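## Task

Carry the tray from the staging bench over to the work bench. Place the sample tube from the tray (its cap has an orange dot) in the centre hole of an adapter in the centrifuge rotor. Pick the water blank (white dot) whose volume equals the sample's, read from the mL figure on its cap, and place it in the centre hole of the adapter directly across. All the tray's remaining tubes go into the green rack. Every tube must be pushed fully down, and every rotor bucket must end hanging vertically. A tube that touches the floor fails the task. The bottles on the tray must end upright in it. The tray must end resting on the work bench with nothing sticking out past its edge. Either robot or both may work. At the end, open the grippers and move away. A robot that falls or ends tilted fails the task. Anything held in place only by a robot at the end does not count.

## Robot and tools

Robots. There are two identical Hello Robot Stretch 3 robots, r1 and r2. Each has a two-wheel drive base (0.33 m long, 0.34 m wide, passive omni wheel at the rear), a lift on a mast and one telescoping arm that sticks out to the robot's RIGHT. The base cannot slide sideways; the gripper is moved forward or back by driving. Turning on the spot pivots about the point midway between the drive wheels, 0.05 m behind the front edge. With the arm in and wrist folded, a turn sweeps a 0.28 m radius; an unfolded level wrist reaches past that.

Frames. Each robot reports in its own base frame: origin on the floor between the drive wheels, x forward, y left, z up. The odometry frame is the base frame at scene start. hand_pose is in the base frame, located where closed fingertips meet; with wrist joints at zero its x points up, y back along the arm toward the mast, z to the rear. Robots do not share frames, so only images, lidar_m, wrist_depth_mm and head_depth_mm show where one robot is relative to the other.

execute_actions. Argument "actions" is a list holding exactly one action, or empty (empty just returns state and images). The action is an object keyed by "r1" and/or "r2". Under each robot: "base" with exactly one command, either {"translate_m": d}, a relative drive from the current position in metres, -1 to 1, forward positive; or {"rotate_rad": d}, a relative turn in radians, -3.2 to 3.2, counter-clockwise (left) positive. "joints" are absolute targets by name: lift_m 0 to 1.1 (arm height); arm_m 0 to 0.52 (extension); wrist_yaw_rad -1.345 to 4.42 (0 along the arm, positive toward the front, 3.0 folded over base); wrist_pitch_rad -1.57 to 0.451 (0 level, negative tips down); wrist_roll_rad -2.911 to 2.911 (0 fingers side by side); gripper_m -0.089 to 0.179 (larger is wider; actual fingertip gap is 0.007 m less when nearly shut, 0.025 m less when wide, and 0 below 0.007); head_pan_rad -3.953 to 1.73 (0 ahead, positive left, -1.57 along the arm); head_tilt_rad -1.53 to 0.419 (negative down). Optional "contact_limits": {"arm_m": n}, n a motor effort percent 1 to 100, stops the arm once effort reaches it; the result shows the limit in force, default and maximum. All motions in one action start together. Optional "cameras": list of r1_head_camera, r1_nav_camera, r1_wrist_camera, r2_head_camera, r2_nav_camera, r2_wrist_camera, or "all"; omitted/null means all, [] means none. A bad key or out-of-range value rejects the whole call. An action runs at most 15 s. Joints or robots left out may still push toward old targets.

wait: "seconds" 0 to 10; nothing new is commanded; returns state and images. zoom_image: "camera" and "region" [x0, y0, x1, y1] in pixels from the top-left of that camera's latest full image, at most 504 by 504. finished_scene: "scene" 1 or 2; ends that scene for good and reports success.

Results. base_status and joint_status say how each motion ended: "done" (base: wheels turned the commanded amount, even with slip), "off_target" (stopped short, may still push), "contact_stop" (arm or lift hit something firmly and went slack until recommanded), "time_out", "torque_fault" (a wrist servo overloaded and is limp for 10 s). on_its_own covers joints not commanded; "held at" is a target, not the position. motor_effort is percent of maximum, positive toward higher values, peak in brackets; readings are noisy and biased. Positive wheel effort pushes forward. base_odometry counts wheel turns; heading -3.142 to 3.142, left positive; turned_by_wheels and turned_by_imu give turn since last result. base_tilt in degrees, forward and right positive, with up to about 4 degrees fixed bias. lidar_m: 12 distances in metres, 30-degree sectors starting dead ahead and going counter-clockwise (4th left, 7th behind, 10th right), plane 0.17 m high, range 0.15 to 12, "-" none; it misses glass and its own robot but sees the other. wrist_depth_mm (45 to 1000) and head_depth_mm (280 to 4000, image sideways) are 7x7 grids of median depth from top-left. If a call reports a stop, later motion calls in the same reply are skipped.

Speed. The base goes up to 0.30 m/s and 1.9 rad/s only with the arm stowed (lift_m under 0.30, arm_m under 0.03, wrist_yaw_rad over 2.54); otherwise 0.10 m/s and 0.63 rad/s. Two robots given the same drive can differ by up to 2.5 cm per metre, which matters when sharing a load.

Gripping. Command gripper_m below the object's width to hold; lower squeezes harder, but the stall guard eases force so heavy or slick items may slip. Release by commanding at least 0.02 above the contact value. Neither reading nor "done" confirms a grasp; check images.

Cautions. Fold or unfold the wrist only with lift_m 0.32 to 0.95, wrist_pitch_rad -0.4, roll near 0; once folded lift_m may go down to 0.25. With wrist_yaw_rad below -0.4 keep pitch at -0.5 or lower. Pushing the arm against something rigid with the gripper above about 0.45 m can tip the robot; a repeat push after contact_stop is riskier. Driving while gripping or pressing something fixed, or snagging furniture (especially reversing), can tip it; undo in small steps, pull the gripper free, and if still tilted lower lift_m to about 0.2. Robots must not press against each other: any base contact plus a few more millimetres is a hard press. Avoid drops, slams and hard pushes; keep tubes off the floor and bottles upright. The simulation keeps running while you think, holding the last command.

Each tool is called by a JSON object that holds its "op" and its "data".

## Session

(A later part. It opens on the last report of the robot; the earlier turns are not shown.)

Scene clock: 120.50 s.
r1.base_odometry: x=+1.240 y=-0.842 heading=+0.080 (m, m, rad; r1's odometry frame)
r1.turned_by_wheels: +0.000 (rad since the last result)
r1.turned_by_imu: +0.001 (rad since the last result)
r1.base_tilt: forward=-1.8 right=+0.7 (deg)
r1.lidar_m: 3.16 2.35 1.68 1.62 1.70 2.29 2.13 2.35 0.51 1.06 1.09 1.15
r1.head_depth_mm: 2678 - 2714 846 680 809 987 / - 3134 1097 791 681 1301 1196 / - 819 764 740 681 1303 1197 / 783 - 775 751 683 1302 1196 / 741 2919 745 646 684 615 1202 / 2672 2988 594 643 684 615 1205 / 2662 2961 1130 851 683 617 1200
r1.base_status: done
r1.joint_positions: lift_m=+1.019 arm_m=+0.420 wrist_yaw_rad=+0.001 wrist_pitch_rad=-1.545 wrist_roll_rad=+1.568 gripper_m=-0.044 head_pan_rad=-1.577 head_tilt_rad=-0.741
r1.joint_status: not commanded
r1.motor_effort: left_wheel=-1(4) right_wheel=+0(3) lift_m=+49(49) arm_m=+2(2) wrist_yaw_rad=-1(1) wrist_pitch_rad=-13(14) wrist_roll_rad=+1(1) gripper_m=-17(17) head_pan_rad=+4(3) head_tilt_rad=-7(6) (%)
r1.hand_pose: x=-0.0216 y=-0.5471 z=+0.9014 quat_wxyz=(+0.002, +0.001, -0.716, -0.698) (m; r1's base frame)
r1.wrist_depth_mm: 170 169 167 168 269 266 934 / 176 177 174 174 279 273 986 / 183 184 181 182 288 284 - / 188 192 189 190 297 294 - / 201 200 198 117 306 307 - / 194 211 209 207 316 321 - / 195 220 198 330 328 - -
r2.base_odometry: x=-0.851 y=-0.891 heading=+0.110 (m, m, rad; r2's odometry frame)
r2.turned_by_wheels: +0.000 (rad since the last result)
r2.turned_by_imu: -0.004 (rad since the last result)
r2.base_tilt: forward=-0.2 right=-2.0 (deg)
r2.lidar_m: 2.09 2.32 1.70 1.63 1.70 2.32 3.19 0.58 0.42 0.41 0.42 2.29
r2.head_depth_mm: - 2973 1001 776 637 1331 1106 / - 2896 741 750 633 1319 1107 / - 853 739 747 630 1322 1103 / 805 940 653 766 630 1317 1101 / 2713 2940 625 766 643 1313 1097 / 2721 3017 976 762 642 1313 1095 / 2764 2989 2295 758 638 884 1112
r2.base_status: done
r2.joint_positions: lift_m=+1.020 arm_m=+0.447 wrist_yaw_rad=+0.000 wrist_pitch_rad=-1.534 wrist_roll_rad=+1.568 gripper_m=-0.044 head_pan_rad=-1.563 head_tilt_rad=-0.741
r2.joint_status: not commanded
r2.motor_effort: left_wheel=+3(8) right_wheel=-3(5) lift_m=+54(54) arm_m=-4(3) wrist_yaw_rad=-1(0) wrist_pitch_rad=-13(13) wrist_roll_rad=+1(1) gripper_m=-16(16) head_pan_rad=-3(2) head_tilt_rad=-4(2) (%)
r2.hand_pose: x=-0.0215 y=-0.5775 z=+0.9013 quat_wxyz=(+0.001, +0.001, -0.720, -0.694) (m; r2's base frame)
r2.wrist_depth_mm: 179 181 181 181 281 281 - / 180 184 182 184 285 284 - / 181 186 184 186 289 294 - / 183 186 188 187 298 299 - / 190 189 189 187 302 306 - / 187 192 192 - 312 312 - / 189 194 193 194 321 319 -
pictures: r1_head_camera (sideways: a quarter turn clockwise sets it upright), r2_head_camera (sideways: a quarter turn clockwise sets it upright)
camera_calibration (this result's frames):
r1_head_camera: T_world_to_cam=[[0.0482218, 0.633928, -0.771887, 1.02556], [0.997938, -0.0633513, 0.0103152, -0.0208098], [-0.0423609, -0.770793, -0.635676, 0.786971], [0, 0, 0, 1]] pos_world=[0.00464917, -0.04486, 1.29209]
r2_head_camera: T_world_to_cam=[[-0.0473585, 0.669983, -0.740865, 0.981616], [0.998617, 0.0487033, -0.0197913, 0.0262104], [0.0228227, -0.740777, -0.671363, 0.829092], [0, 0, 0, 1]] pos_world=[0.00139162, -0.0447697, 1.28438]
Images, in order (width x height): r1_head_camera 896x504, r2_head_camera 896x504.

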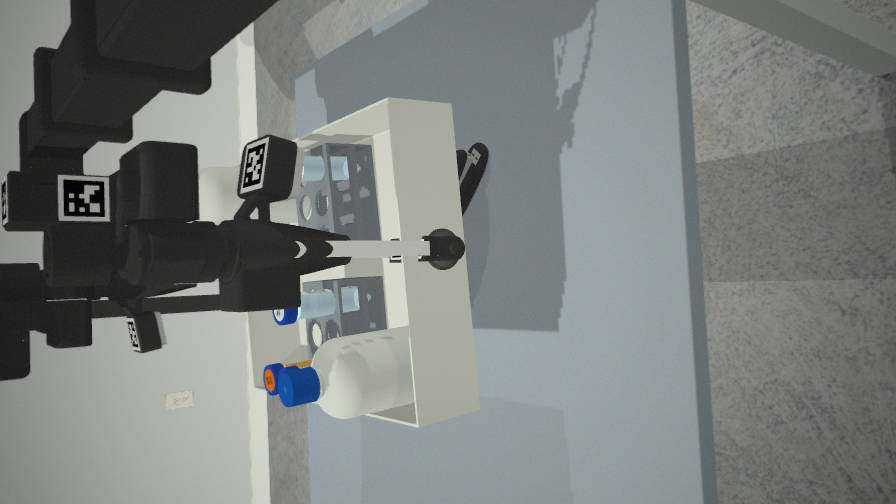

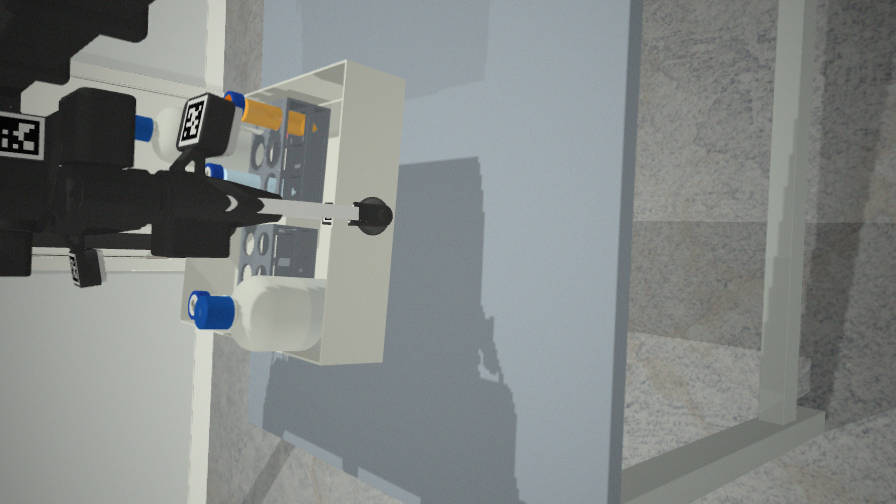

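{"op": "execute_actions", "data": {"actions": [{"r2":{"base":{"translate_m":0.6}},"r1":{"base":{"translate_m":-0.6},"joints":{"arm_m":0.43}}}], "cameras": []}}

{"op": "execute_actions", "data": {"actions": [{"r2":{"base":{"translate_m":0.6},"joints":{"head_pan_rad":-0.9,"head_tilt_rad":-0.55}},"r1":{"base":{"translate_m":-0.6},"joints":{"arm_m":0.438}}}], "cameras": ["r1_head_camera","r2_head_camera","r2_nav_camera"]}}

Scene clock: 135.70 s.
r1.base_odometry: x=+0.642 y=-0.890 heading=+0.080 (m, m, rad; r1's odometry frame)
r1.turned_by_wheels: +0.000 (rad since the last result)
r1.turned_by_imu: +0.001 (rad since the last result)
r1.base_tilt: forward=-1.7 right=+0.7 (deg)
r1.lidar_m: 1.73 2.33 1.68 1.63 1.68 2.30 2.95 1.55 3.30 1.08 0.48 1.49
r1.head_depth_mm: 2697 - 2722 2066 1660 1392 1193 / - 3142 2721 1928 1660 1392 1196 / - 827 772 657 1671 1393 1199 / 2607 - 780 1723 1667 1390 1198 / 747 1562 750 651 1666 1396 1196 / 2688 3000 600 651 1547 1394 1203 / 2656 2987 1134 885 1487 1368 887
r1.base_status: done
r1.joint_positions: lift_m=+1.019 arm_m=+0.430 wrist_yaw_rad=+0.001 wrist_pitch_rad=-1.554 wrist_roll_rad=+1.568 gripper_m=-0.044 head_pan_rad=-1.577 head_tilt_rad=-0.741
r1.joint_status: all done
r1.motor_effort: left_wheel=-1(6) right_wheel=+0(4) lift_m=+48(48) arm_m=+4(6) wrist_yaw_rad=-1(1) wrist_pitch_rad=-9(14) wrist_roll_rad=+1(1) gripper_m=-18(18) head_pan_rad=+2(3) head_tilt_rad=-5(6) (%)
r1.hand_pose: x=-0.0216 y=-0.5546 z=+0.9016 quat_wxyz=(+0.002, +0.001, -0.713, -0.701) (m; r1's base frame)
r1.wrist_depth_mm: 169 168 166 167 995 963 940 / 175 175 173 175 - - 954 / 181 182 180 182 - - - / 188 190 189 189 - - - / 200 200 196 - - - - / 192 210 207 208 - - - / 194 218 199 - 556 - -
r2.base_odometry: x=-0.255 y=-0.825 heading=+0.110 (m, m, rad; r2's odometry frame)
r2.turned_by_wheels: +0.000 (rad since the last result)
r2.turned_by_imu: -0.005 (rad since the last result)
r2.base_tilt: forward=+0.0 right=-2.0 (deg)
r2.lidar_m: 1.51 2.33 1.70 1.64 1.69 2.31 1.63 0.58 0.49 1.08 3.23 1.51
r2.head_depth_mm: - 3003 1005 833 1536 867 1093 / - 2960 740 1743 1561 1321 1110 / - 851 737 1840 1559 1319 1146 / 795 933 650 1764 1550 1317 1140 / 2717 2915 619 1834 1538 1315 1143 / 2733 3008 2415 1888 1534 1305 1137 / 2746 2985 2397 1872 1537 1300 1130
r2.base_status: done
r2.joint_positions: lift_m=+1.020 arm_m=+0.447 wrist_yaw_rad=+0.000 wrist_pitch_rad=-1.543 wrist_roll_rad=+1.568 gripper_m=-0.044 head_pan_rad=-1.563 head_tilt_rad=-0.741
r2.joint_status: not commanded
r2.motor_effort: left_wheel=+4(10) right_wheel=-4(5) lift_m=+54(54) arm_m=-4(4) wrist_yaw_rad=+0(1) wrist_pitch_rad=-8(13) wrist_roll_rad=+1(1) gripper_m=-16(16) head_pan_rad=-2(2) head_tilt_rad=-3(4) (%)
r2.hand_pose: x=-0.0215 y=-0.5751 z=+0.9014 quat_wxyz=(+0.001, +0.001, -0.717, -0.697) (m; r2's base frame)
r2.wrist_depth_mm: 180 180 180 988 831 - - / 181 182 182 885 - - - / 183 185 185 185 - - - / 183 186 186 187 - - - / 188 188 188 188 - - - / 189 191 191 - - - - / 189 193 193 195 - - -
pictures: none
No camera images: the call's "cameras" was empty. Leave "cameras" out to get every camera's image.

Scene clock: 143.03 s.
r1.base_odometry: x=+0.044 y=-0.938 heading=+0.080 (m, m, rad; r1's odometry frame)
r1.turned_by_wheels: +0.000 (rad since the last result)
r1.turned_by_imu: +0.001 (rad since the last result)
r1.base_tilt: forward=-1.5 right=+0.6 (deg)
r1.lidar_m: 2.31 2.30 1.69 1.62 1.68 2.29 2.36 0.98 1.39 1.48 1.36 0.95
r1.head_depth_mm: 2700 - 2731 2064 1656 1380 1195 / - 3115 2705 1935 1661 1386 1202 / - 840 771 663 1662 1397 1193 / 2593 - 792 1718 1673 1393 1198 / 740 1557 762 657 1670 1393 1201 / 2693 3016 604 654 1671 1397 1200 / 2679 2993 2762 2087 1665 1407 1203
r1.base_status: done
r1.joint_positions: lift_m=+1.019 arm_m=+0.438 wrist_yaw_rad=+0.001 wrist_pitch_rad=-1.567 wrist_roll_rad=+1.568 gripper_m=-0.044 head_pan_rad=-1.577 head_tilt_rad=-0.741
r1.joint_status: all done
r1.motor_effort: left_wheel=-2(7) right_wheel=+0(4) lift_m=+49(49) arm_m=+5(6) wrist_yaw_rad=-1(1) wrist_pitch_rad=-2(9) wrist_roll_rad=+1(1) gripper_m=-18(19) head_pan_rad=+3(3) head_tilt_rad=-6(6) (%)
r1.hand_pose: x=-0.0216 y=-0.5591 z=+0.9018 quat_wxyz=(+0.002, +0.001, -0.708, -0.706) (m; r1's base frame)
r1.wrist_depth_mm: 167 165 165 166 963 976 967 / 173 173 171 174 - - - / 179 180 179 181 - - - / 186 188 187 188 - - - / 197 197 196 - - - - / 200 209 205 210 - - - / 193 218 198 - - - -
r2.base_odometry: x=+0.342 y=-0.759 heading=+0.110 (m, m, rad; r2's odometry frame)
r2.turned_by_wheels: +0.000 (rad since the last result)
r2.turned_by_imu: -0.004 (rad since the last result)
r2.base_tilt: forward=-0.1 right=-2.0 (deg)
r2.lidar_m: 1.49 2.36 1.71 1.64 1.70 2.31 1.63 0.97 1.36 1.47 1.34 0.94
r2.head_depth_mm: 2776 2960 3162 2477 1863 1490 1248 / 2961 3203 3407 2479 1859 1479 1238 / 3186 3440 3586 2437 1851 1476 1233 / 3392 3794 3651 2306 1764 1474 1225 / 3728 - 1453 2311 1820 1465 1228 / - - 1445 2101 1814 1463 1224 / - - 1344 1077 1685 1351 1221
r2.base_status: done
r2.joint_positions: lift_m=+1.020 arm_m=+0.447 wrist_yaw_rad=+0.000 wrist_pitch_rad=-1.555 wrist_roll_rad=+1.568 gripper_m=-0.044 head_pan_rad=-0.907 head_tilt_rad=-0.557
r2.joint_status: all done
r2.motor_effort: left_wheel=+5(10) right_wheel=-4(6) lift_m=+54(54) arm_m=-3(4) wrist_yaw_rad=+0(1) wrist_pitch_rad=-2(8) wrist_roll_rad=+1(1) gripper_m=-16(16) head_pan_rad=+3(31) head_tilt_rad=+2(14) (%)
r2.hand_pose: x=-0.0215 y=-0.5720 z=+0.9016 quat_wxyz=(+0.001, +0.001, -0.712, -0.702) (m; r2's base frame)
r2.wrist_depth_mm: 180 180 182 - - - - / 182 182 183 - - - - / 183 184 184 - - - - / 185 185 186 - - - - / 187 187 189 188 - - - / 187 189 192 - - - - / 186 191 192 - - - -
pictures: r1_head_camera (sideways: a quarter turn clockwise sets it upright), r2_head_camera (sideways: a quarter turn clockwise sets it upright), r2_nav_camera (sideways: a quarter turn counterclockwise sets it upright)
camera_calibration (this result's frames):
r1_head_camera: T_world_to_cam=[[0.0482085, 0.633929, -0.771887, 1.02556], [0.997939, -0.0633303, 0.0103152, -0.0208098], [-0.0423448, -0.770794, -0.635676, 0.786971], [0, 0, 0, 1]] pos_world=[0.00465011, -0.04486, 1.29209]
r2_head_camera: T_world_to_cam=[[-0.355705, 0.386255, -0.851047, 1.12713], [0.764262, 0.644341, -0.026992, 0.0370201], [0.537939, -0.660024, -0.524396, 0.634758], [0, 0, 0, 1]] pos_world=[0.0311729, -0.0402594, 1.29311]
r2_nav_camera: T_world_to_cam=[[0.312118, -0.372805, 0.873841, -1.09501], [-0.800982, -0.597884, 0.0310199, 0.0253439], [0.510892, -0.709613, -0.485221, 0.597865], [0, 0, 0, 1]] pos_world=[0.0566293, 0.0311785, 1.24618]
Images, in order (width x height): r1_head_camera 896x504, r2_head_camera 896x504, r2_nav_camera 672x504.

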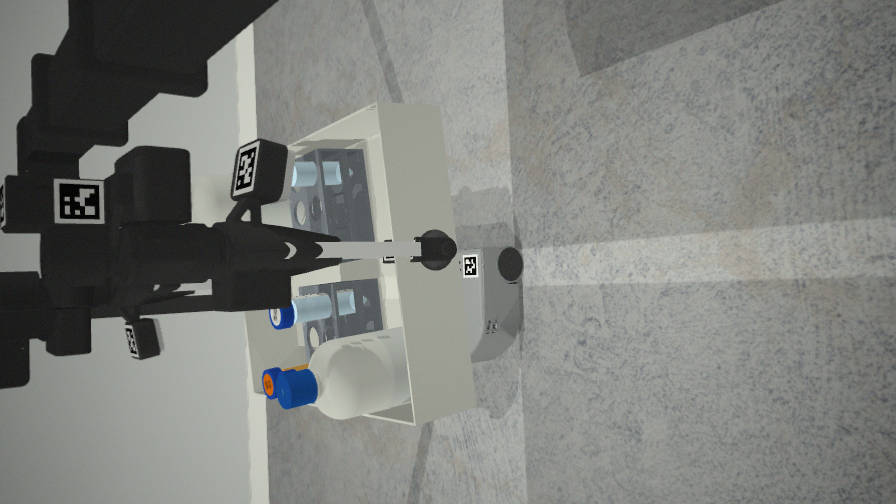

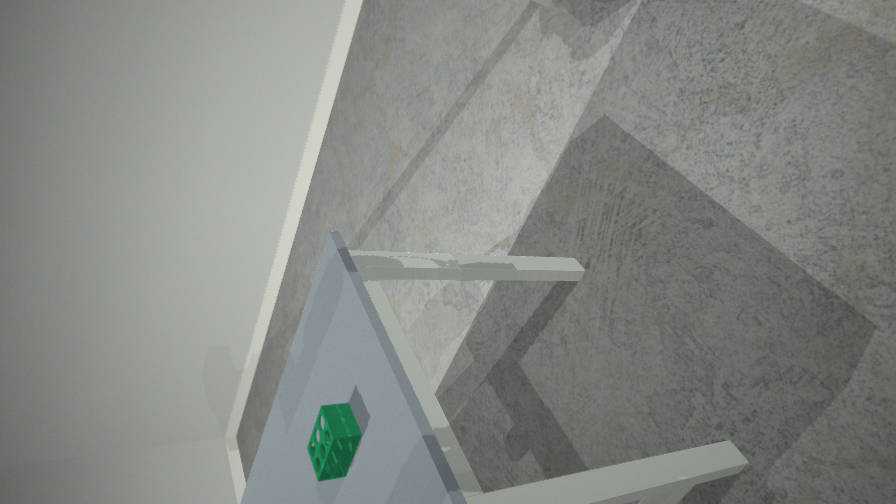

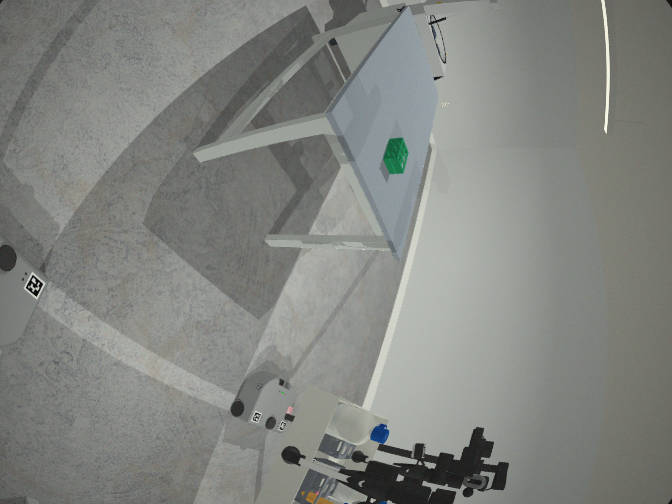

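{"op": "execute_actions", "data": {"actions": [{"r2":{"base":{"translate_m":0.8},"joints":{"lift_m":1.05}},"r1":{"base":{"translate_m":-0.8},"joints":{"arm_m":0.431,"lift_m":1.05}}}], "cameras": ["r1_head_camera","r2_head_camera","r2_nav_camera"]}}

Scene clock: 156.37 s.
r1.base_odometry: x=-0.754 y=-1.002 heading=+0.080 (m, m, rad; r1's odometry frame)
r1.turned_by_wheels: +0.000 (rad since the last result)
r1.turned_by_imu: +0.001 (rad since the last result)
r1.base_tilt: forward=-1.7 right=+0.6 (deg)
r1.lidar_m: 1.71 2.31 1.68 1.62 1.68 2.30 1.75 1.53 0.44 0.43 3.28 1.72
r1.head_depth_mm: - 3076 1108 836 680 1324 1195 / 2833 3063 1067 820 681 1327 1198 / - 2942 739 793 682 721 1130 / - - 762 1718 1612 1392 1198 / 776 2887 733 1712 1666 1401 1201 / 2667 2952 574 632 1674 1401 1201 / 2687 2987 2765 2098 1668 1404 1199
r1.base_status: done
r1.joint_positions: lift_m=+1.049 arm_m=+0.431 wrist_yaw_rad=+0.001 wrist_pitch_rad=-1.563 wrist_roll_rad=+1.566 gripper_m=-0.044 head_pan_rad=-1.577 head_tilt_rad=-0.741
r1.joint_status: all done
r1.motor_effort: left_wheel=-1(6) right_wheel=+0(4) lift_m=+49(50) arm_m=-4(6) wrist_yaw_rad=-1(1) wrist_pitch_rad=-4(8) wrist_roll_rad=+2(2) gripper_m=-18(17) head_pan_rad=+3(3) head_tilt_rad=-6(6) (%)
r1.hand_pose: x=-0.0216 y=-0.5539 z=+0.9317 quat_wxyz=(+0.002, +0.002, -0.710, -0.705) (m; r1's base frame)
r1.wrist_depth_mm: 166 165 164 166 295 300 984 / 172 172 171 173 308 306 - / 179 181 179 181 317 317 - / 187 189 188 188 - - - / 198 199 196 - - - - / 185 208 208 209 - - - / 191 221 201 - - - -
r2.base_odometry: x=+1.137 y=-0.670 heading=+0.110 (m, m, rad; r2's odometry frame)
r2.turned_by_wheels: +0.000 (rad since the last result)
r2.turned_by_imu: -0.006 (rad since the last result)
r2.base_tilt: forward=-0.1 right=-1.9 (deg)
r2.lidar_m: 1.43 2.38 1.72 1.65 1.71 2.31 1.72 1.73 3.24 0.38 0.39 0.54
r2.head_depth_mm: 2729 2938 3176 1011 762 610 536 / 2932 3184 3426 1001 757 607 619 / 3175 3411 3592 998 752 622 1235 / 3383 3759 3629 989 750 658 1234 / 3663 - 1462 987 748 1431 1154 / 3873 - 1445 978 797 1464 1201 / 3588 3902 1430 973 1693 1381 1217
r2.base_status: done
r2.joint_positions: lift_m=+1.050 arm_m=+0.447 wrist_yaw_rad=+0.001 wrist_pitch_rad=-1.547 wrist_roll_rad=+1.567 gripper_m=-0.044 head_pan_rad=-0.907 head_tilt_rad=-0.557
r2.joint_status: all done
r2.motor_effort: left_wheel=+5(11) right_wheel=-4(5) lift_m=+54(55) arm_m=-3(3) wrist_yaw_rad=-1(0) wrist_pitch_rad=-6(8) wrist_roll_rad=+1(1) gripper_m=-16(16) head_pan_rad=+3(3) head_tilt_rad=+3(3) (%)
r2.hand_pose: x=-0.0216 y=-0.5739 z=+0.9315 quat_wxyz=(+0.002, +0.001, -0.715, -0.699) (m; r2's base frame)
r2.wrist_depth_mm: 183 184 184 - - - - / 184 184 184 - - - - / 185 186 186 - - - - / 184 188 187 - - - - / 189 189 189 189 615 - - / 190 190 190 - 340 344 - / 188 192 194 193 349 352 -
pictures: r1_head_camera (sideways: a quarter turn clockwise sets it upright), r2_head_camera (sideways: a quarter turn clockwise sets it upright), r2_nav_camera (sideways: a quarter turn counterclockwise sets it upright)
camera_calibration (this result's frames):
r1_head_camera: T_world_to_cam=[[0.0482054, 0.633929, -0.771887, 1.02556], [0.99794, -0.0633255, 0.0103152, -0.0208098], [-0.042341, -0.770794, -0.635676, 0.786971], [0, 0, 0, 1]] pos_world=[0.00465033, -0.04486, 1.29209]
r2_head_camera: T_world_to_cam=[[-0.355714, 0.386222, -0.851058, 1.12715], [0.764228, 0.644381, -0.0269928, 0.0370213], [0.537981, -0.660004, -0.524377, 0.634734], [0, 0, 0, 1]] pos_world=[0.0311751, -0.0402582, 1.29311]
r2_nav_camera: T_world_to_cam=[[0.312127, -0.372774, 0.873851, -1.09503], [-0.800951, -0.597926, 0.0310194, 0.0253443], [0.510936, -0.709594, -0.485202, 0.597841], [0, 0, 0, 1]] pos_world=[0.0566284, 0.0311803, 1.24618]
Images, in order (width x height): r1_head_camera 896x504, r2_head_camera 896x504, r2_nav_camera 672x504.

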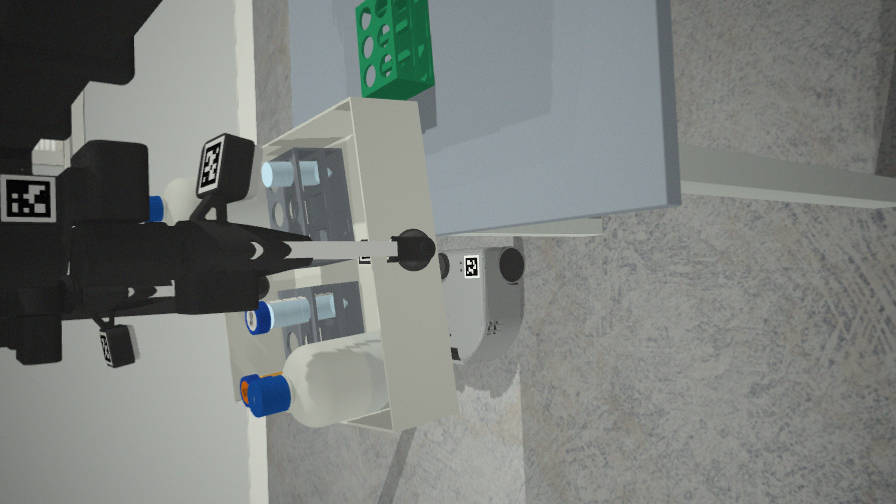

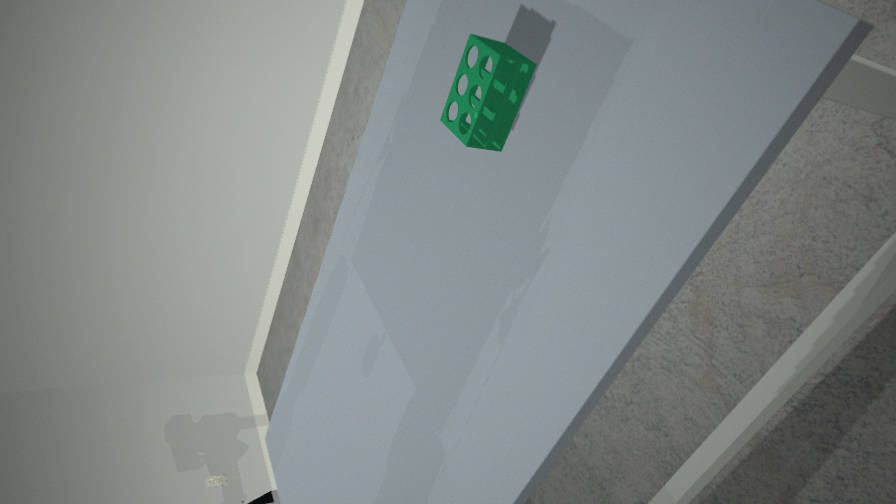

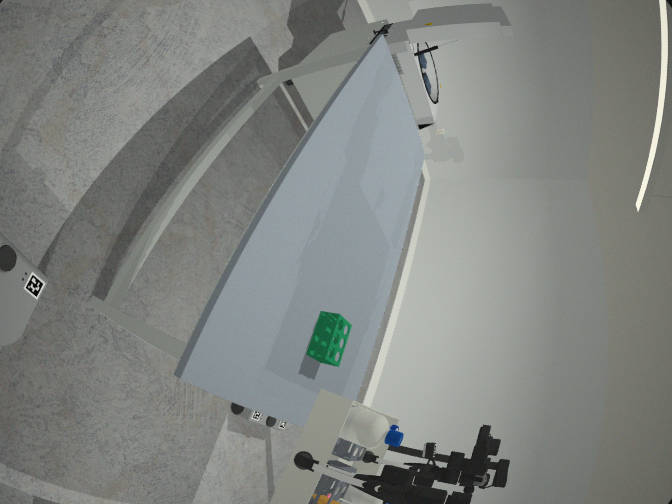

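{"op": "execute_actions", "data": {"actions": [{"r2":{"base":{"translate_m":0.8},"joints":{"arm_m":0.437,"head_pan_rad":-1.57,"head_tilt_rad":-0.75}},"r1":{"base":{"translate_m":-0.8}}}], "cameras": []}}

{"op": "execute_actions", "data": {"actions": [{"r2":{"joints":{"lift_m":0.925}},"r1":{"joints":{"lift_m":0.925}}}], "cameras": ["r1_head_camera","r2_head_camera"]}}

{"op": "execute_actions", "data": {"actions": [{"r2":{"joints":{"lift_m":0.906}},"r1":{"joints":{"lift_m":0.906}}}], "cameras": []}}

{"op": "execute_actions", "data": {"actions": [{"r2":{"joints":{"gripper_m":0.05}},"r1":{"joints":{"gripper_m":0.05}}}], "cameras": []}}

{"op": "execute_actions", "data": {"actions": [{"r2":{"joints":{"lift_m":1.09}},"r1":{"joints":{"lift_m":1.09,"head_pan_rad":-2.3,"head_tilt_rad":-0.6}}}]}}

Scene clock: 172.30 s.
r1.base_odometry: x=-1.551 y=-1.066 heading=+0.080 (m, m, rad; r1's odometry frame)
r1.turned_by_wheels: +0.000 (rad since the last result)
r1.turned_by_imu: +0.002 (rad since the last result)
r1.base_tilt: forward=-1.5 right=+0.8 (deg)
r1.lidar_m: 2.50 2.30 1.68 1.62 1.68 2.29 1.55 0.83 1.12 1.07 1.12 0.80
r1.head_depth_mm: - 3091 1123 846 680 1331 1195 / 2834 3068 1070 817 681 1337 1196 / - 2963 737 792 683 1330 1194 / - - 759 795 684 1330 1196 / 769 2884 732 636 685 1336 1198 / 2712 2947 573 683 685 1306 1204 / 2685 3014 1131 853 686 1308 1208
r1.base_status: done
r1.joint_positions: lift_m=+1.049 arm_m=+0.431 wrist_yaw_rad=+0.001 wrist_pitch_rad=-1.567 wrist_roll_rad=+1.564 gripper_m=-0.044 head_pan_rad=-1.577 head_tilt_rad=-0.741
r1.joint_status: not commanded
r1.motor_effort: left_wheel=-2(6) right_wheel=-1(5) lift_m=+49(49) arm_m=-3(4) wrist_yaw_rad=+0(1) wrist_pitch_rad=-2(13) wrist_roll_rad=+3(2) gripper_m=-19(18) head_pan_rad=+2(3) head_tilt_rad=-6(6) (%)
r1.hand_pose: x=-0.0216 y=-0.5529 z=+0.9318 quat_wxyz=(+0.003, +0.002, -0.708, -0.706) (m; r1's base frame)
r1.wrist_depth_mm: 164 163 162 298 299 300 978 / 171 170 171 172 308 309 - / 178 179 177 182 319 319 - / 186 188 187 188 330 - - / 199 198 197 - 340 - - / 189 210 207 211 357 - - / 191 220 202 365 365 - -
r2.base_odometry: x=+1.932 y=-0.582 heading=+0.111 (m, m, rad; r2's odometry frame)
r2.turned_by_wheels: +0.000 (rad since the last result)
r2.turned_by_imu: -0.006 (rad since the last result)
r2.base_tilt: forward=+0.0 right=-2.0 (deg)
r2.lidar_m: 1.60 2.41 1.74 1.66 1.72 2.32 2.50 0.54 0.39 0.37 0.39 0.52
r2.head_depth_mm: 2720 2987 1005 780 635 1275 1108 / 2754 2866 667 777 635 1298 1109 / - 803 637 772 631 1297 1105 / 767 875 631 769 631 1289 1100 / 2651 572 585 766 627 1277 1100 / 2695 3030 939 764 625 1275 1095 / 2718 2995 969 759 621 1280 1091
r2.base_status: done
r2.joint_positions: lift_m=+1.050 arm_m=+0.437 wrist_yaw_rad=+0.002 wrist_pitch_rad=-1.550 wrist_roll_rad=+1.565 gripper_m=-0.044 head_pan_rad=-1.563 head_tilt_rad=-0.740
r2.joint_status: all done
r2.motor_effort: left_wheel=+6(12) right_wheel=-5(7) lift_m=+54(54) arm_m=-4(7) wrist_yaw_rad=-2(1) wrist_pitch_rad=-4(13) wrist_roll_rad=+2(2) gripper_m=-15(16) head_pan_rad=-3(31) head_tilt_rad=-4(16) (%)
r2.hand_pose: x=-0.0216 y=-0.5633 z=+0.9315 quat_wxyz=(+0.003, +0.003, -0.714, -0.700) (m; r2's base frame)
r2.wrist_depth_mm: 185 184 185 307 310 313 - / 185 186 186 312 318 321 - / 186 186 187 322 321 322 - / 185 189 187 329 331 334 - / 187 189 189 335 339 342 - / 189 190 190 - 340 346 - / 186 191 192 191 349 356 -
pictures: none
No camera images: the call's "cameras" was empty. Leave "cameras" out to get every camera's image.

Scene clock: 174.27 s.
r1.base_odometry: x=-1.551 y=-1.066 heading=+0.080 (m, m, rad; r1's odometry frame)
r1.turned_by_wheels: +0.000 (rad since the last result)
r1.turned_by_imu: +0.000 (rad since the last result)
r1.base_tilt: forward=-1.8 right=+0.7 (deg)
r1.lidar_m: 2.50 2.30 1.68 1.62 1.67 2.28 1.55 0.82 1.12 1.08 1.11 0.80
r1.head_depth_mm: 2751 3110 - - 653 1324 1198 / 2745 2995 - 790 680 1326 1192 / 2754 2945 1072 799 683 1331 1201 / 2720 2881 - 799 684 1340 1200 / 1120 854 995 696 683 1338 1196 / 2589 3021 1128 670 685 1312 1197 / 2691 2973 1132 854 686 1306 1200
r1.base_status: not commanded
r1.joint_positions: lift_m=+0.925 arm_m=+0.431 wrist_yaw_rad=+0.001 wrist_pitch_rad=-1.567 wrist_roll_rad=+1.564 gripper_m=-0.044 head_pan_rad=-1.577 head_tilt_rad=-0.741
r1.joint_status: all done
r1.motor_effort: left_wheel=-2(1) right_wheel=-1(0) lift_m=+37(42) arm_m=-3(3) wrist_yaw_rad=-1(1) wrist_pitch_rad=-2(2) wrist_roll_rad=+3(2) gripper_m=-19(18) head_pan_rad=+3(3) head_tilt_rad=-5(5) (%)
r1.hand_pose: x=-0.0216 y=-0.5529 z=+0.8073 quat_wxyz=(+0.003, +0.002, -0.708, -0.706) (m; r1's base frame)
r1.wrist_depth_mm: 164 163 163 183 185 183 181 / 172 171 170 171 190 188 188 / 178 180 178 181 197 195 194 / 187 188 187 189 204 202 946 / 199 199 196 - 210 209 990 / 189 209 208 212 217 216 - / 191 220 201 225 226 224 -
r2.base_odometry: x=+1.932 y=-0.582 heading=+0.111 (m, m, rad; r2's odometry frame)
r2.turned_by_wheels: +0.000 (rad since the last result)
r2.turned_by_imu: +0.000 (rad since the last result)
r2.base_tilt: forward=-0.1 right=-1.9 (deg)
r2.lidar_m: 1.60 2.42 1.74 1.66 1.72 2.32 2.51 0.54 0.39 0.37 0.39 0.52
r2.head_depth_mm: 2684 2929 - 767 636 1276 1109 / 2647 - 960 730 634 1294 1106 / 2662 - 826 726 632 1293 1106 / 769 1498 886 723 631 1287 1103 / 2593 2983 706 696 627 1277 1099 / 2665 3017 976 763 625 1286 1099 / 2688 2996 974 758 623 1281 1092
r2.base_status: not commanded
r2.joint_positions: lift_m=+0.925 arm_m=+0.437 wrist_yaw_rad=+0.002 wrist_pitch_rad=-1.550 wrist_roll_rad=+1.565 gripper_m=-0.044 head_pan_rad=-1.563 head_tilt_rad=-0.740
r2.joint_status: all done
r2.motor_effort: left_wheel=+6(6) right_wheel=-5(5) lift_m=+39(45) arm_m=-3(4) wrist_yaw_rad=-2(1) wrist_pitch_rad=-4(4) wrist_roll_rad=+2(2) gripper_m=-16(16) head_pan_rad=-2(2) head_tilt_rad=-3(4) (%)
r2.hand_pose: x=-0.0216 y=-0.5632 z=+0.8070 quat_wxyz=(+0.003, +0.003, -0.714, -0.700) (m; r2's base frame)
r2.wrist_depth_mm: 184 184 185 191 194 193 194 / 184 184 185 193 197 197 199 / 188 186 188 197 201 201 202 / 186 188 189 203 205 207 206 / 187 189 189 206 209 208 210 / 189 190 192 - 212 215 214 / 187 192 192 191 217 218 220
pictures: r1_head_camera (sideways: a quarter turn clockwise sets it upright), r2_head_camera (sideways: a quarter turn clockwise sets it upright)
camera_calibration (this result's frames):
r1_head_camera: T_world_to_cam=[[0.0482026, 0.633929, -0.771887, 1.02556], [0.99794, -0.0633211, 0.0103152, -0.0208098], [-0.0423376, -0.770794, -0.635676, 0.786971], [0, 0, 0, 1]] pos_world=[0.00465053, -0.04486, 1.29209]
r2_head_camera: T_world_to_cam=[[-0.0476003, 0.669582, -0.741211, 0.982069], [0.998599, 0.0490579, -0.0198126, 0.0262382], [0.0230961, -0.741116, -0.67098, 0.828592], [0, 0, 0, 1]] pos_world=[0.00140805, -0.0447805, 1.28441]
Images, in order (width x height): r1_head_camera 896x504, r2_head_camera 896x504.

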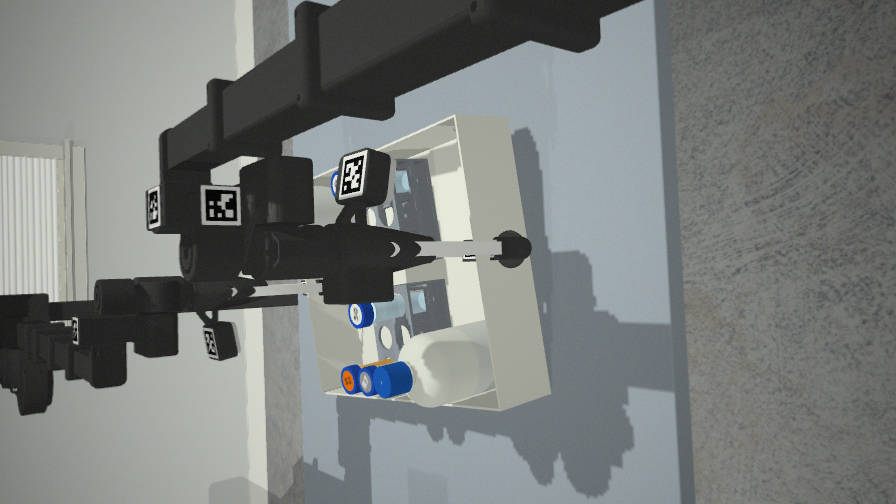

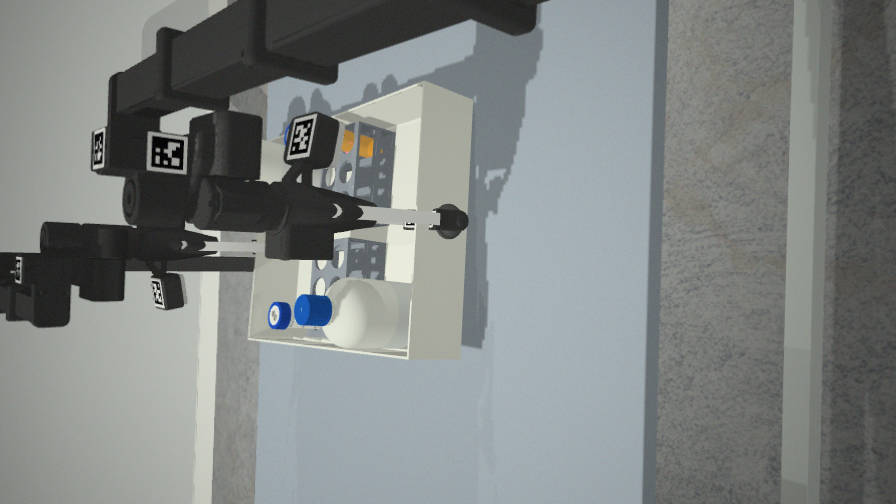

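Scene clock: 175.33 s.
r1.base_odometry: x=-1.551 y=-1.066 heading=+0.080 (m, m, rad; r1's odometry frame)
r1.turned_by_wheels: +0.000 (rad since the last result)
r1.turned_by_imu: +0.000 (rad since the last result)
r1.base_tilt: forward=-1.8 right=+0.8 (deg)
r1.lidar_m: 2.51 2.30 1.68 1.62 1.67 2.29 1.55 0.83 1.11 1.08 1.12 0.80
r1.head_depth_mm: 2756 3104 3015 - 670 1328 1199 / 2775 2998 - 790 681 1327 1197 / 2718 2976 1026 817 682 1336 1196 / 2735 2942 - 818 683 1334 1203 / 1277 853 1005 752 683 1335 1206 / 2615 3034 1131 760 687 1304 1203 / 2680 2984 1134 856 687 1316 1205
r1.base_status: not commanded
r1.joint_positions: lift_m=+0.909 arm_m=+0.431 wrist_yaw_rad=+0.001 wrist_pitch_rad=-1.570 wrist_roll_rad=+1.564 gripper_m=-0.044 head_pan_rad=-1.577 head_tilt_rad=-0.741
r1.joint_status: lift_m contact_stop (moved -0.016 of -0.019)
r1.on_its_own: lift_m is slack since a contact_stop, until your next command for it
r1.motor_effort: left_wheel=-2(2) right_wheel=+1(0) lift_m=+35(35) arm_m=-3(3) wrist_yaw_rad=+0(1) wrist_pitch_rad=+0(2) wrist_roll_rad=+2(3) gripper_m=-19(19) head_pan_rad=+3(3) head_tilt_rad=-6(5) (%)
r1.hand_pose: x=-0.0216 y=-0.5520 z=+0.7911 quat_wxyz=(+0.003, +0.002, -0.707, -0.707) (m; r1's base frame)
r1.wrist_depth_mm: 174 172 171 171 171 169 167 / 178 178 176 176 176 175 174 / 183 184 182 182 182 180 179 / 188 190 188 188 188 186 186 / 200 197 195 140 194 193 979 / 199 205 203 205 200 200 - / 194 213 207 209 210 208 -
r2.base_odometry: x=+1.932 y=-0.582 heading=+0.111 (m, m, rad; r2's odometry frame)
r2.turned_by_wheels: +0.000 (rad since the last result)
r2.turned_by_imu: +0.000 (rad since the last result)
r2.base_tilt: forward=-0.2 right=-2.0 (deg)
r2.lidar_m: 1.60 2.41 1.74 1.66 1.72 2.31 2.50 0.54 0.39 0.37 0.39 0.52
r2.head_depth_mm: 2687 2951 - 754 620 1275 1107 / 2691 - 959 729 633 1291 1113 / 2701 - 855 725 632 1290 1100 / 784 877 921 719 630 1290 1100 / 2615 2996 941 698 627 1290 1097 / 2722 3001 978 763 626 1283 1094 / 2702 2973 974 761 623 1278 1093
r2.base_status: not commanded
r2.joint_positions: lift_m=+0.907 arm_m=+0.437 wrist_yaw_rad=+0.002 wrist_pitch_rad=-1.556 wrist_roll_rad=+1.565 gripper_m=-0.044 head_pan_rad=-1.563 head_tilt_rad=-0.740
r2.joint_status: lift_m contact_stop (moved -0.018 of -0.019)
r2.on_its_own: lift_m is slack since a contact_stop, until your next command for it
r2.motor_effort: left_wheel=+3(6) right_wheel=-2(5) lift_m=+37(40) arm_m=-4(3) wrist_yaw_rad=-2(1) wrist_pitch_rad=-1(4) wrist_roll_rad=+2(2) gripper_m=-16(16) head_pan_rad=-2(2) head_tilt_rad=-3(3) (%)
r2.hand_pose: x=-0.0216 y=-0.5617 z=+0.7895 quat_wxyz=(+0.003, +0.003, -0.712, -0.702) (m; r2's base frame)
r2.wrist_depth_mm: 171 173 173 175 177 178 179 / 175 176 177 179 179 181 182 / 179 179 180 183 184 186 187 / 180 183 184 186 190 189 190 / 185 187 187 190 192 193 193 / 188 190 191 - 197 197 200 / 189 195 197 199 202 202 202
pictures: none
No camera images: the call's "cameras" was empty. Leave "cameras" out to get every camera's image.

not run: a stop came earlier in this reply.

not run: a stop came earlier in this reply.

{"op": "execute_actions", "data": {"actions": [{"r2":{"joints":{"gripper_m":0.05,"lift_m":0.91}},"r1":{"joints":{"gripper_m":0.05,"lift_m":0.912}}}], "cameras": []}}

{"op": "execute_actions", "data": {"actions": [{"r2":{"joints":{"lift_m":1.09}},"r1":{"joints":{"lift_m":1.09,"head_pan_rad":-2.3,"head_tilt_rad":-0.6}}}]}}

Scene clock: 180.17 s.
r1.base_odometry: x=-1.551 y=-1.066 heading=+0.080 (m, m, rad; r1's odometry frame)
r1.turned_by_wheels: +0.000 (rad since the last result)
r1.turned_by_imu: +0.000 (rad since the last result)
r1.base_tilt: forward=-1.6 right=+0.8 (deg)
r1.lidar_m: 2.50 2.29 1.68 1.62 1.67 2.29 1.55 0.83 1.11 1.07 1.11 0.80
r1.head_depth_mm: 2785 3120 3008 - 672 1324 1198 / 2753 3033 - 791 680 1325 1200 / 2715 2998 - 815 682 1331 1198 / 2698 2894 - 816 684 1333 1198 / 1265 855 1002 749 683 1333 1199 / 2608 3001 1129 758 687 1304 1198 / 2685 3006 1134 852 687 1310 1205
r1.base_status: not commanded
r1.joint_positions: lift_m=+0.912 arm_m=+0.431 wrist_yaw_rad=+0.001 wrist_pitch_rad=-1.567 wrist_roll_rad=+1.566 gripper_m=+0.050 head_pan_rad=-1.577 head_tilt_rad=-0.741
r1.joint_status: all done
r1.motor_effort: left_wheel=-2(1) right_wheel=+0(0) lift_m=+41(50) arm_m=-3(3) wrist_yaw_rad=-1(1) wrist_pitch_rad=-2(3) wrist_roll_rad=+2(2) gripper_m=+0(82) head_pan_rad=+3(3) head_tilt_rad=-6(6) (%)
r1.hand_pose: x=-0.0216 y=-0.5530 z=+0.7941 quat_wxyz=(+0.002, +0.002, -0.708, -0.706) (m; r1's base frame)
r1.wrist_depth_mm: 175 176 173 173 173 171 170 / 180 181 179 178 178 177 175 / 186 187 185 184 184 183 181 / 191 193 192 190 190 189 189 / 201 200 197 198 196 196 949 / 196 208 208 204 206 201 - / 188 215 210 210 211 209 -
r2.base_odometry: x=+1.932 y=-0.582 heading=+0.111 (m, m, rad; r2's odometry frame)
r2.turned_by_wheels: +0.000 (rad since the last result)
r2.turned_by_imu: +0.000 (rad since the last result)
r2.base_tilt: forward=-0.1 right=-1.9 (deg)
r2.lidar_m: 1.60 2.41 1.73 1.66 1.71 2.32 2.50 0.54 0.39 0.37 0.39 0.52
r2.head_depth_mm: 2686 2970 - 754 620 1280 1103 / 2682 - 957 729 633 1297 1105 / 2673 - 856 725 632 1296 1104 / 779 1471 911 718 631 1288 1101 / 2588 2970 943 697 628 1283 1100 / 2681 2997 978 761 626 1280 1095 / 2705 3003 974 759 624 1273 1091
r2.base_status: not commanded
r2.joint_positions: lift_m=+0.910 arm_m=+0.437 wrist_yaw_rad=+0.002 wrist_pitch_rad=-1.555 wrist_roll_rad=+1.565 gripper_m=+0.050 head_pan_rad=-1.563 head_tilt_rad=-0.740
r2.joint_status: all done
r2.motor_effort: left_wheel=+3(4) right_wheel=-3(4) lift_m=+46(53) arm_m=-3(3) wrist_yaw_rad=-1(2) wrist_pitch_rad=-2(2) wrist_roll_rad=+2(2) gripper_m=+1(81) head_pan_rad=-2(3) head_tilt_rad=-4(3) (%)
r2.hand_pose: x=-0.0216 y=-0.5620 z=+0.7919 quat_wxyz=(+0.003, +0.002, -0.712, -0.702) (m; r2's base frame)
r2.wrist_depth_mm: 173 174 175 177 179 180 179 / 176 177 179 181 183 183 184 / 179 180 182 185 186 187 188 / 182 184 186 186 190 191 192 / 186 189 189 192 192 195 196 / 188 193 - 196 - 197 200 / 192 196 196 199 202 204 205
pictures: none
No camera images: the call's "cameras" was empty. Leave "cameras" out to get every camera's image.

Scene clock: 182.63 s.
r1.base_odometry: x=-1.551 y=-1.066 heading=+0.080 (m, m, rad; r1's odometry frame)
r1.turned_by_wheels: +0.000 (rad since the last result)
r1.turned_by_imu: +0.000 (rad since the last result)
r1.base_tilt: forward=-1.6 right=+0.7 (deg)
r1.lidar_m: 2.50 2.30 1.68 1.62 1.68 2.29 1.55 0.83 1.12 1.08 1.12 0.80
r1.head_depth_mm: - - - 1186 1202 1405 1275 / - - - 1241 1031 1226 1276 / - - 1375 1041 845 1511 1281 / - - 3101 1047 788 1500 1285 / - - 3332 1052 790 693 1287 / - - 3320 1055 793 637 1266 / - - 3341 1057 794 638 1207
r1.base_status: not commanded
r1.joint_positions: lift_m=+1.090 arm_m=+0.431 wrist_yaw_rad=+0.001 wrist_pitch_rad=-1.567 wrist_roll_rad=+1.566 gripper_m=+0.050 head_pan_rad=-2.293 head_tilt_rad=-0.607
r1.joint_status: all done
r1.motor_effort: left_wheel=-1(1) right_wheel=+0(0) lift_m=+41(43) arm_m=-3(4) wrist_yaw_rad=+0(1) wrist_pitch_rad=-2(2) wrist_roll_rad=+1(1) gripper_m=-1(0) head_pan_rad=-3(33) head_tilt_rad=+3(23) (%)
r1.hand_pose: x=-0.0216 y=-0.5530 z=+0.9721 quat_wxyz=(+0.002, +0.002, -0.708, -0.706) (m; r1's base frame)
r1.wrist_depth_mm: 341 317 338 335 339 - - / 335 296 351 348 348 343 - / 370 331 360 363 361 - - / 379 336 378 374 369 - - / 396 324 382 384 380 - - / 411 337 268 346 402 - - / 368 297 333 353 413 - -
r2.base_odometry: x=+1.932 y=-0.582 heading=+0.111 (m, m, rad; r2's odometry frame)
r2.turned_by_wheels: +0.000 (rad since the last result)
r2.turned_by_imu: +0.000 (rad since the last result)
r2.base_tilt: forward=+0.0 right=-2.0 (deg)
r2.lidar_m: 1.60 2.41 1.74 1.66 1.72 2.31 2.50 0.54 0.39 0.37 0.39 0.52
r2.head_depth_mm: 2680 2986 1007 779 636 1272 1108 / 2658 3037 959 731 635 1299 1105 / - 2992 876 726 631 1292 1105 / 1317 2903 961 720 630 1291 1099 / 2679 3001 941 695 627 1283 1096 / 2693 3006 972 762 624 1279 1097 / 2696 2966 971 758 623 1278 1093
r2.base_status: not commanded
r2.joint_positions: lift_m=+1.090 arm_m=+0.437 wrist_yaw_rad=+0.002 wrist_pitch_rad=-1.555 wrist_roll_rad=+1.565 gripper_m=+0.050 head_pan_rad=-1.563 head_tilt_rad=-0.740
r2.joint_status: all done
r2.motor_effort: left_wheel=+3(3) right_wheel=-3(3) lift_m=+45(47) arm_m=-4(4) wrist_yaw_rad=-1(2) wrist_pitch_rad=-2(2) wrist_roll_rad=+2(2) gripper_m=+1(1) head_pan_rad=-2(3) head_tilt_rad=-5(3) (%)
r2.hand_pose: x=-0.0216 y=-0.5620 z=+0.9719 quat_wxyz=(+0.003, +0.002, -0.712, -0.702) (m; r2's base frame)
r2.wrist_depth_mm: 342 344 345 347 350 354 - / 231 310 348 357 356 358 - / 336 299 362 357 361 360 - / 265 308 368 368 375 373 - / 366 343 365 376 376 383 - / 376 320 - 384 - - - / 380 319 248 348 395 - -
pictures: r1_head_camera (sideways: a quarter turn clockwise sets it upright), r1_nav_camera (sideways: a quarter turn counterclockwise sets it upright), r1_wrist_camera, r2_head_camera (sideways: a quarter turn clockwise sets it upright), r2_nav_camera (sideways: a quarter turn counterclockwise sets it upright), r2_wrist_camera
camera_calibration (this result's frames):
r1_head_camera: T_world_to_cam=[[0.380138, 0.364768, -0.849964, 1.12533], [0.712774, -0.701166, 0.0178709, -0.0289094], [-0.589447, -0.612626, -0.526537, 0.648324], [0, 0, 0, 1]] pos_world=[-0.0250217, -0.0335743, 1.29837]
r1_nav_camera: T_world_to_cam=[[-0.340484, -0.432532, 0.834857, -1.04813], [-0.786349, 0.617782, -0.000632668, 0.0528709], [-0.515486, -0.656705, -0.550466, 0.671217], [0, 0, 0, 1]] pos_world=[0.0307059, -0.045223, 1.24456]
r1_wrist_camera: T_world_to_cam=[[-0.0483026, 0.998653, -0.0189345, 0.566024], [0.978786, 0.0511036, 0.198411, -0.118299], [0.199112, -0.00894901, -0.979936, 1.11582], [0, 0, 0, 1]] pos_world=[-0.0790439, -0.54923, 1.12763]
r2_head_camera: T_world_to_cam=[[-0.0475886, 0.669798, -0.741017, 0.981815], [0.9986, 0.0490438, -0.0198006, 0.0262226], [0.0230798, -0.740922, -0.671195, 0.828872], [0, 0, 0, 1]] pos_world=[0.00140712, -0.0447753, 1.28439]
r2_nav_camera: T_world_to_cam=[[0.0212795, -0.63736, 0.770272, -0.958207], [-0.999366, 0.0084334, 0.0345867, 0.0219184], [-0.0285402, -0.77052, -0.636777, 0.79833], [0, 0, 0, 1]] pos_world=[0.0650792, 0.00422136, 1.24568]
r2_wrist_camera: T_world_to_cam=[[0.00120544, 0.99996, 0.0089057, 0.554133], [0.991719, -0.00233907, 0.128403, -0.064708], [0.128418, 0.00867718, -0.991682, 1.13048], [0, 0, 0, 1]] pos_world=[-0.0816704, -0.564071, 1.12445]
Images, in order (width x height): r1_head_camera 896x504, r1_nav_camera 672x504, r1_wrist_camera 644x364, r2_head_camera 896x504, r2_nav_camera 672x504, r2_wrist_camera 644x364.

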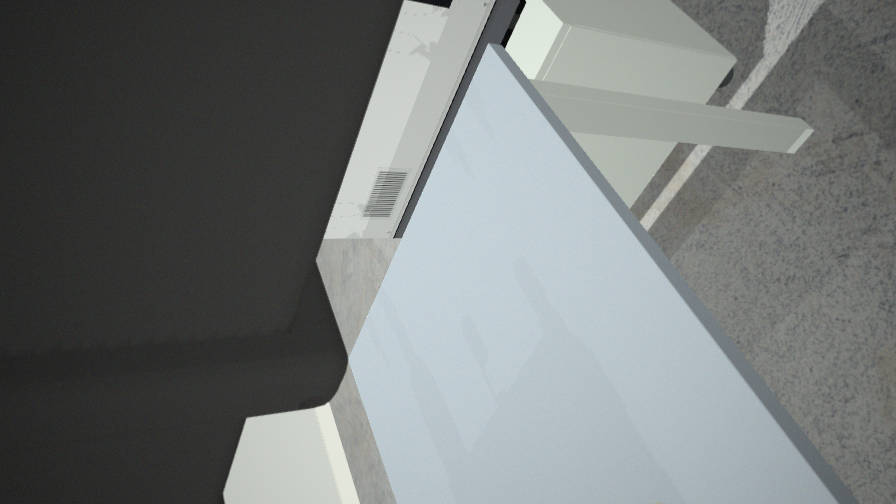

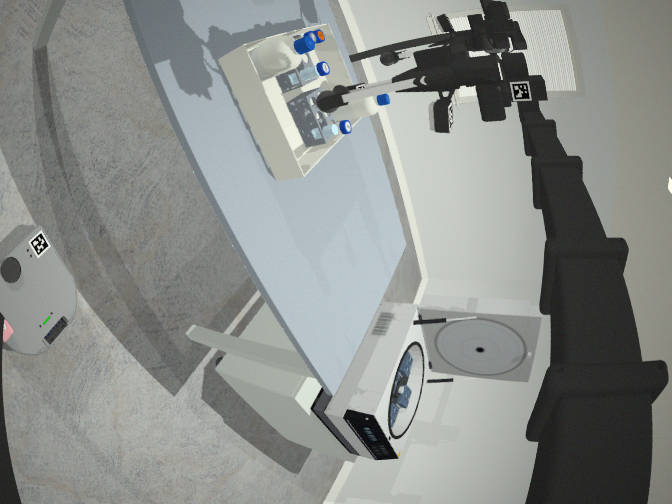

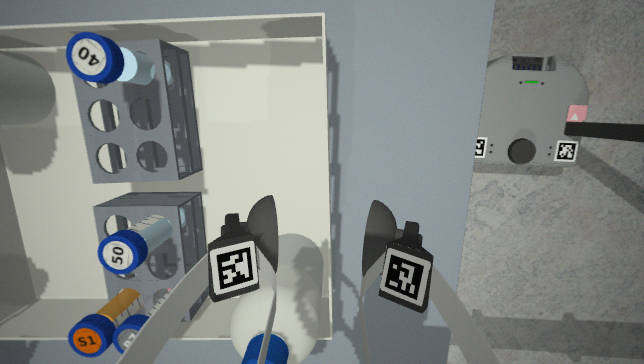

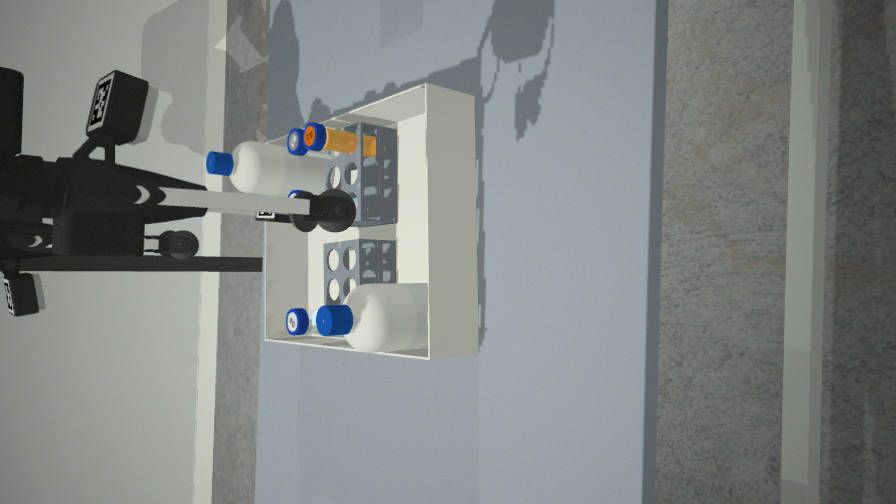

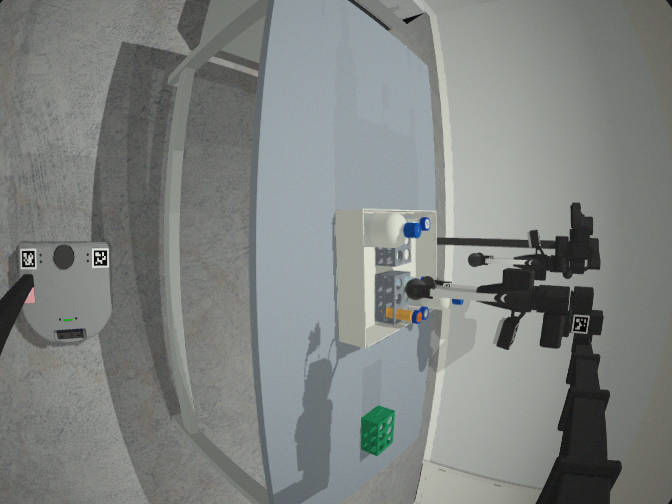

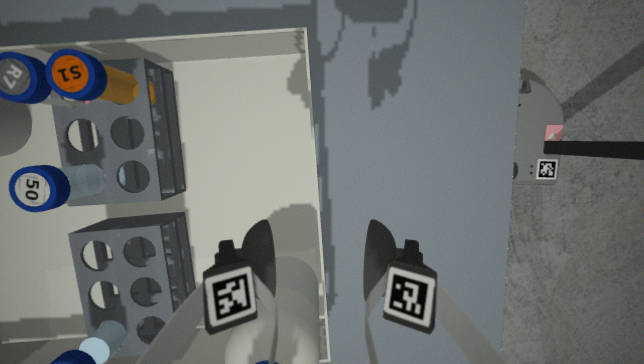

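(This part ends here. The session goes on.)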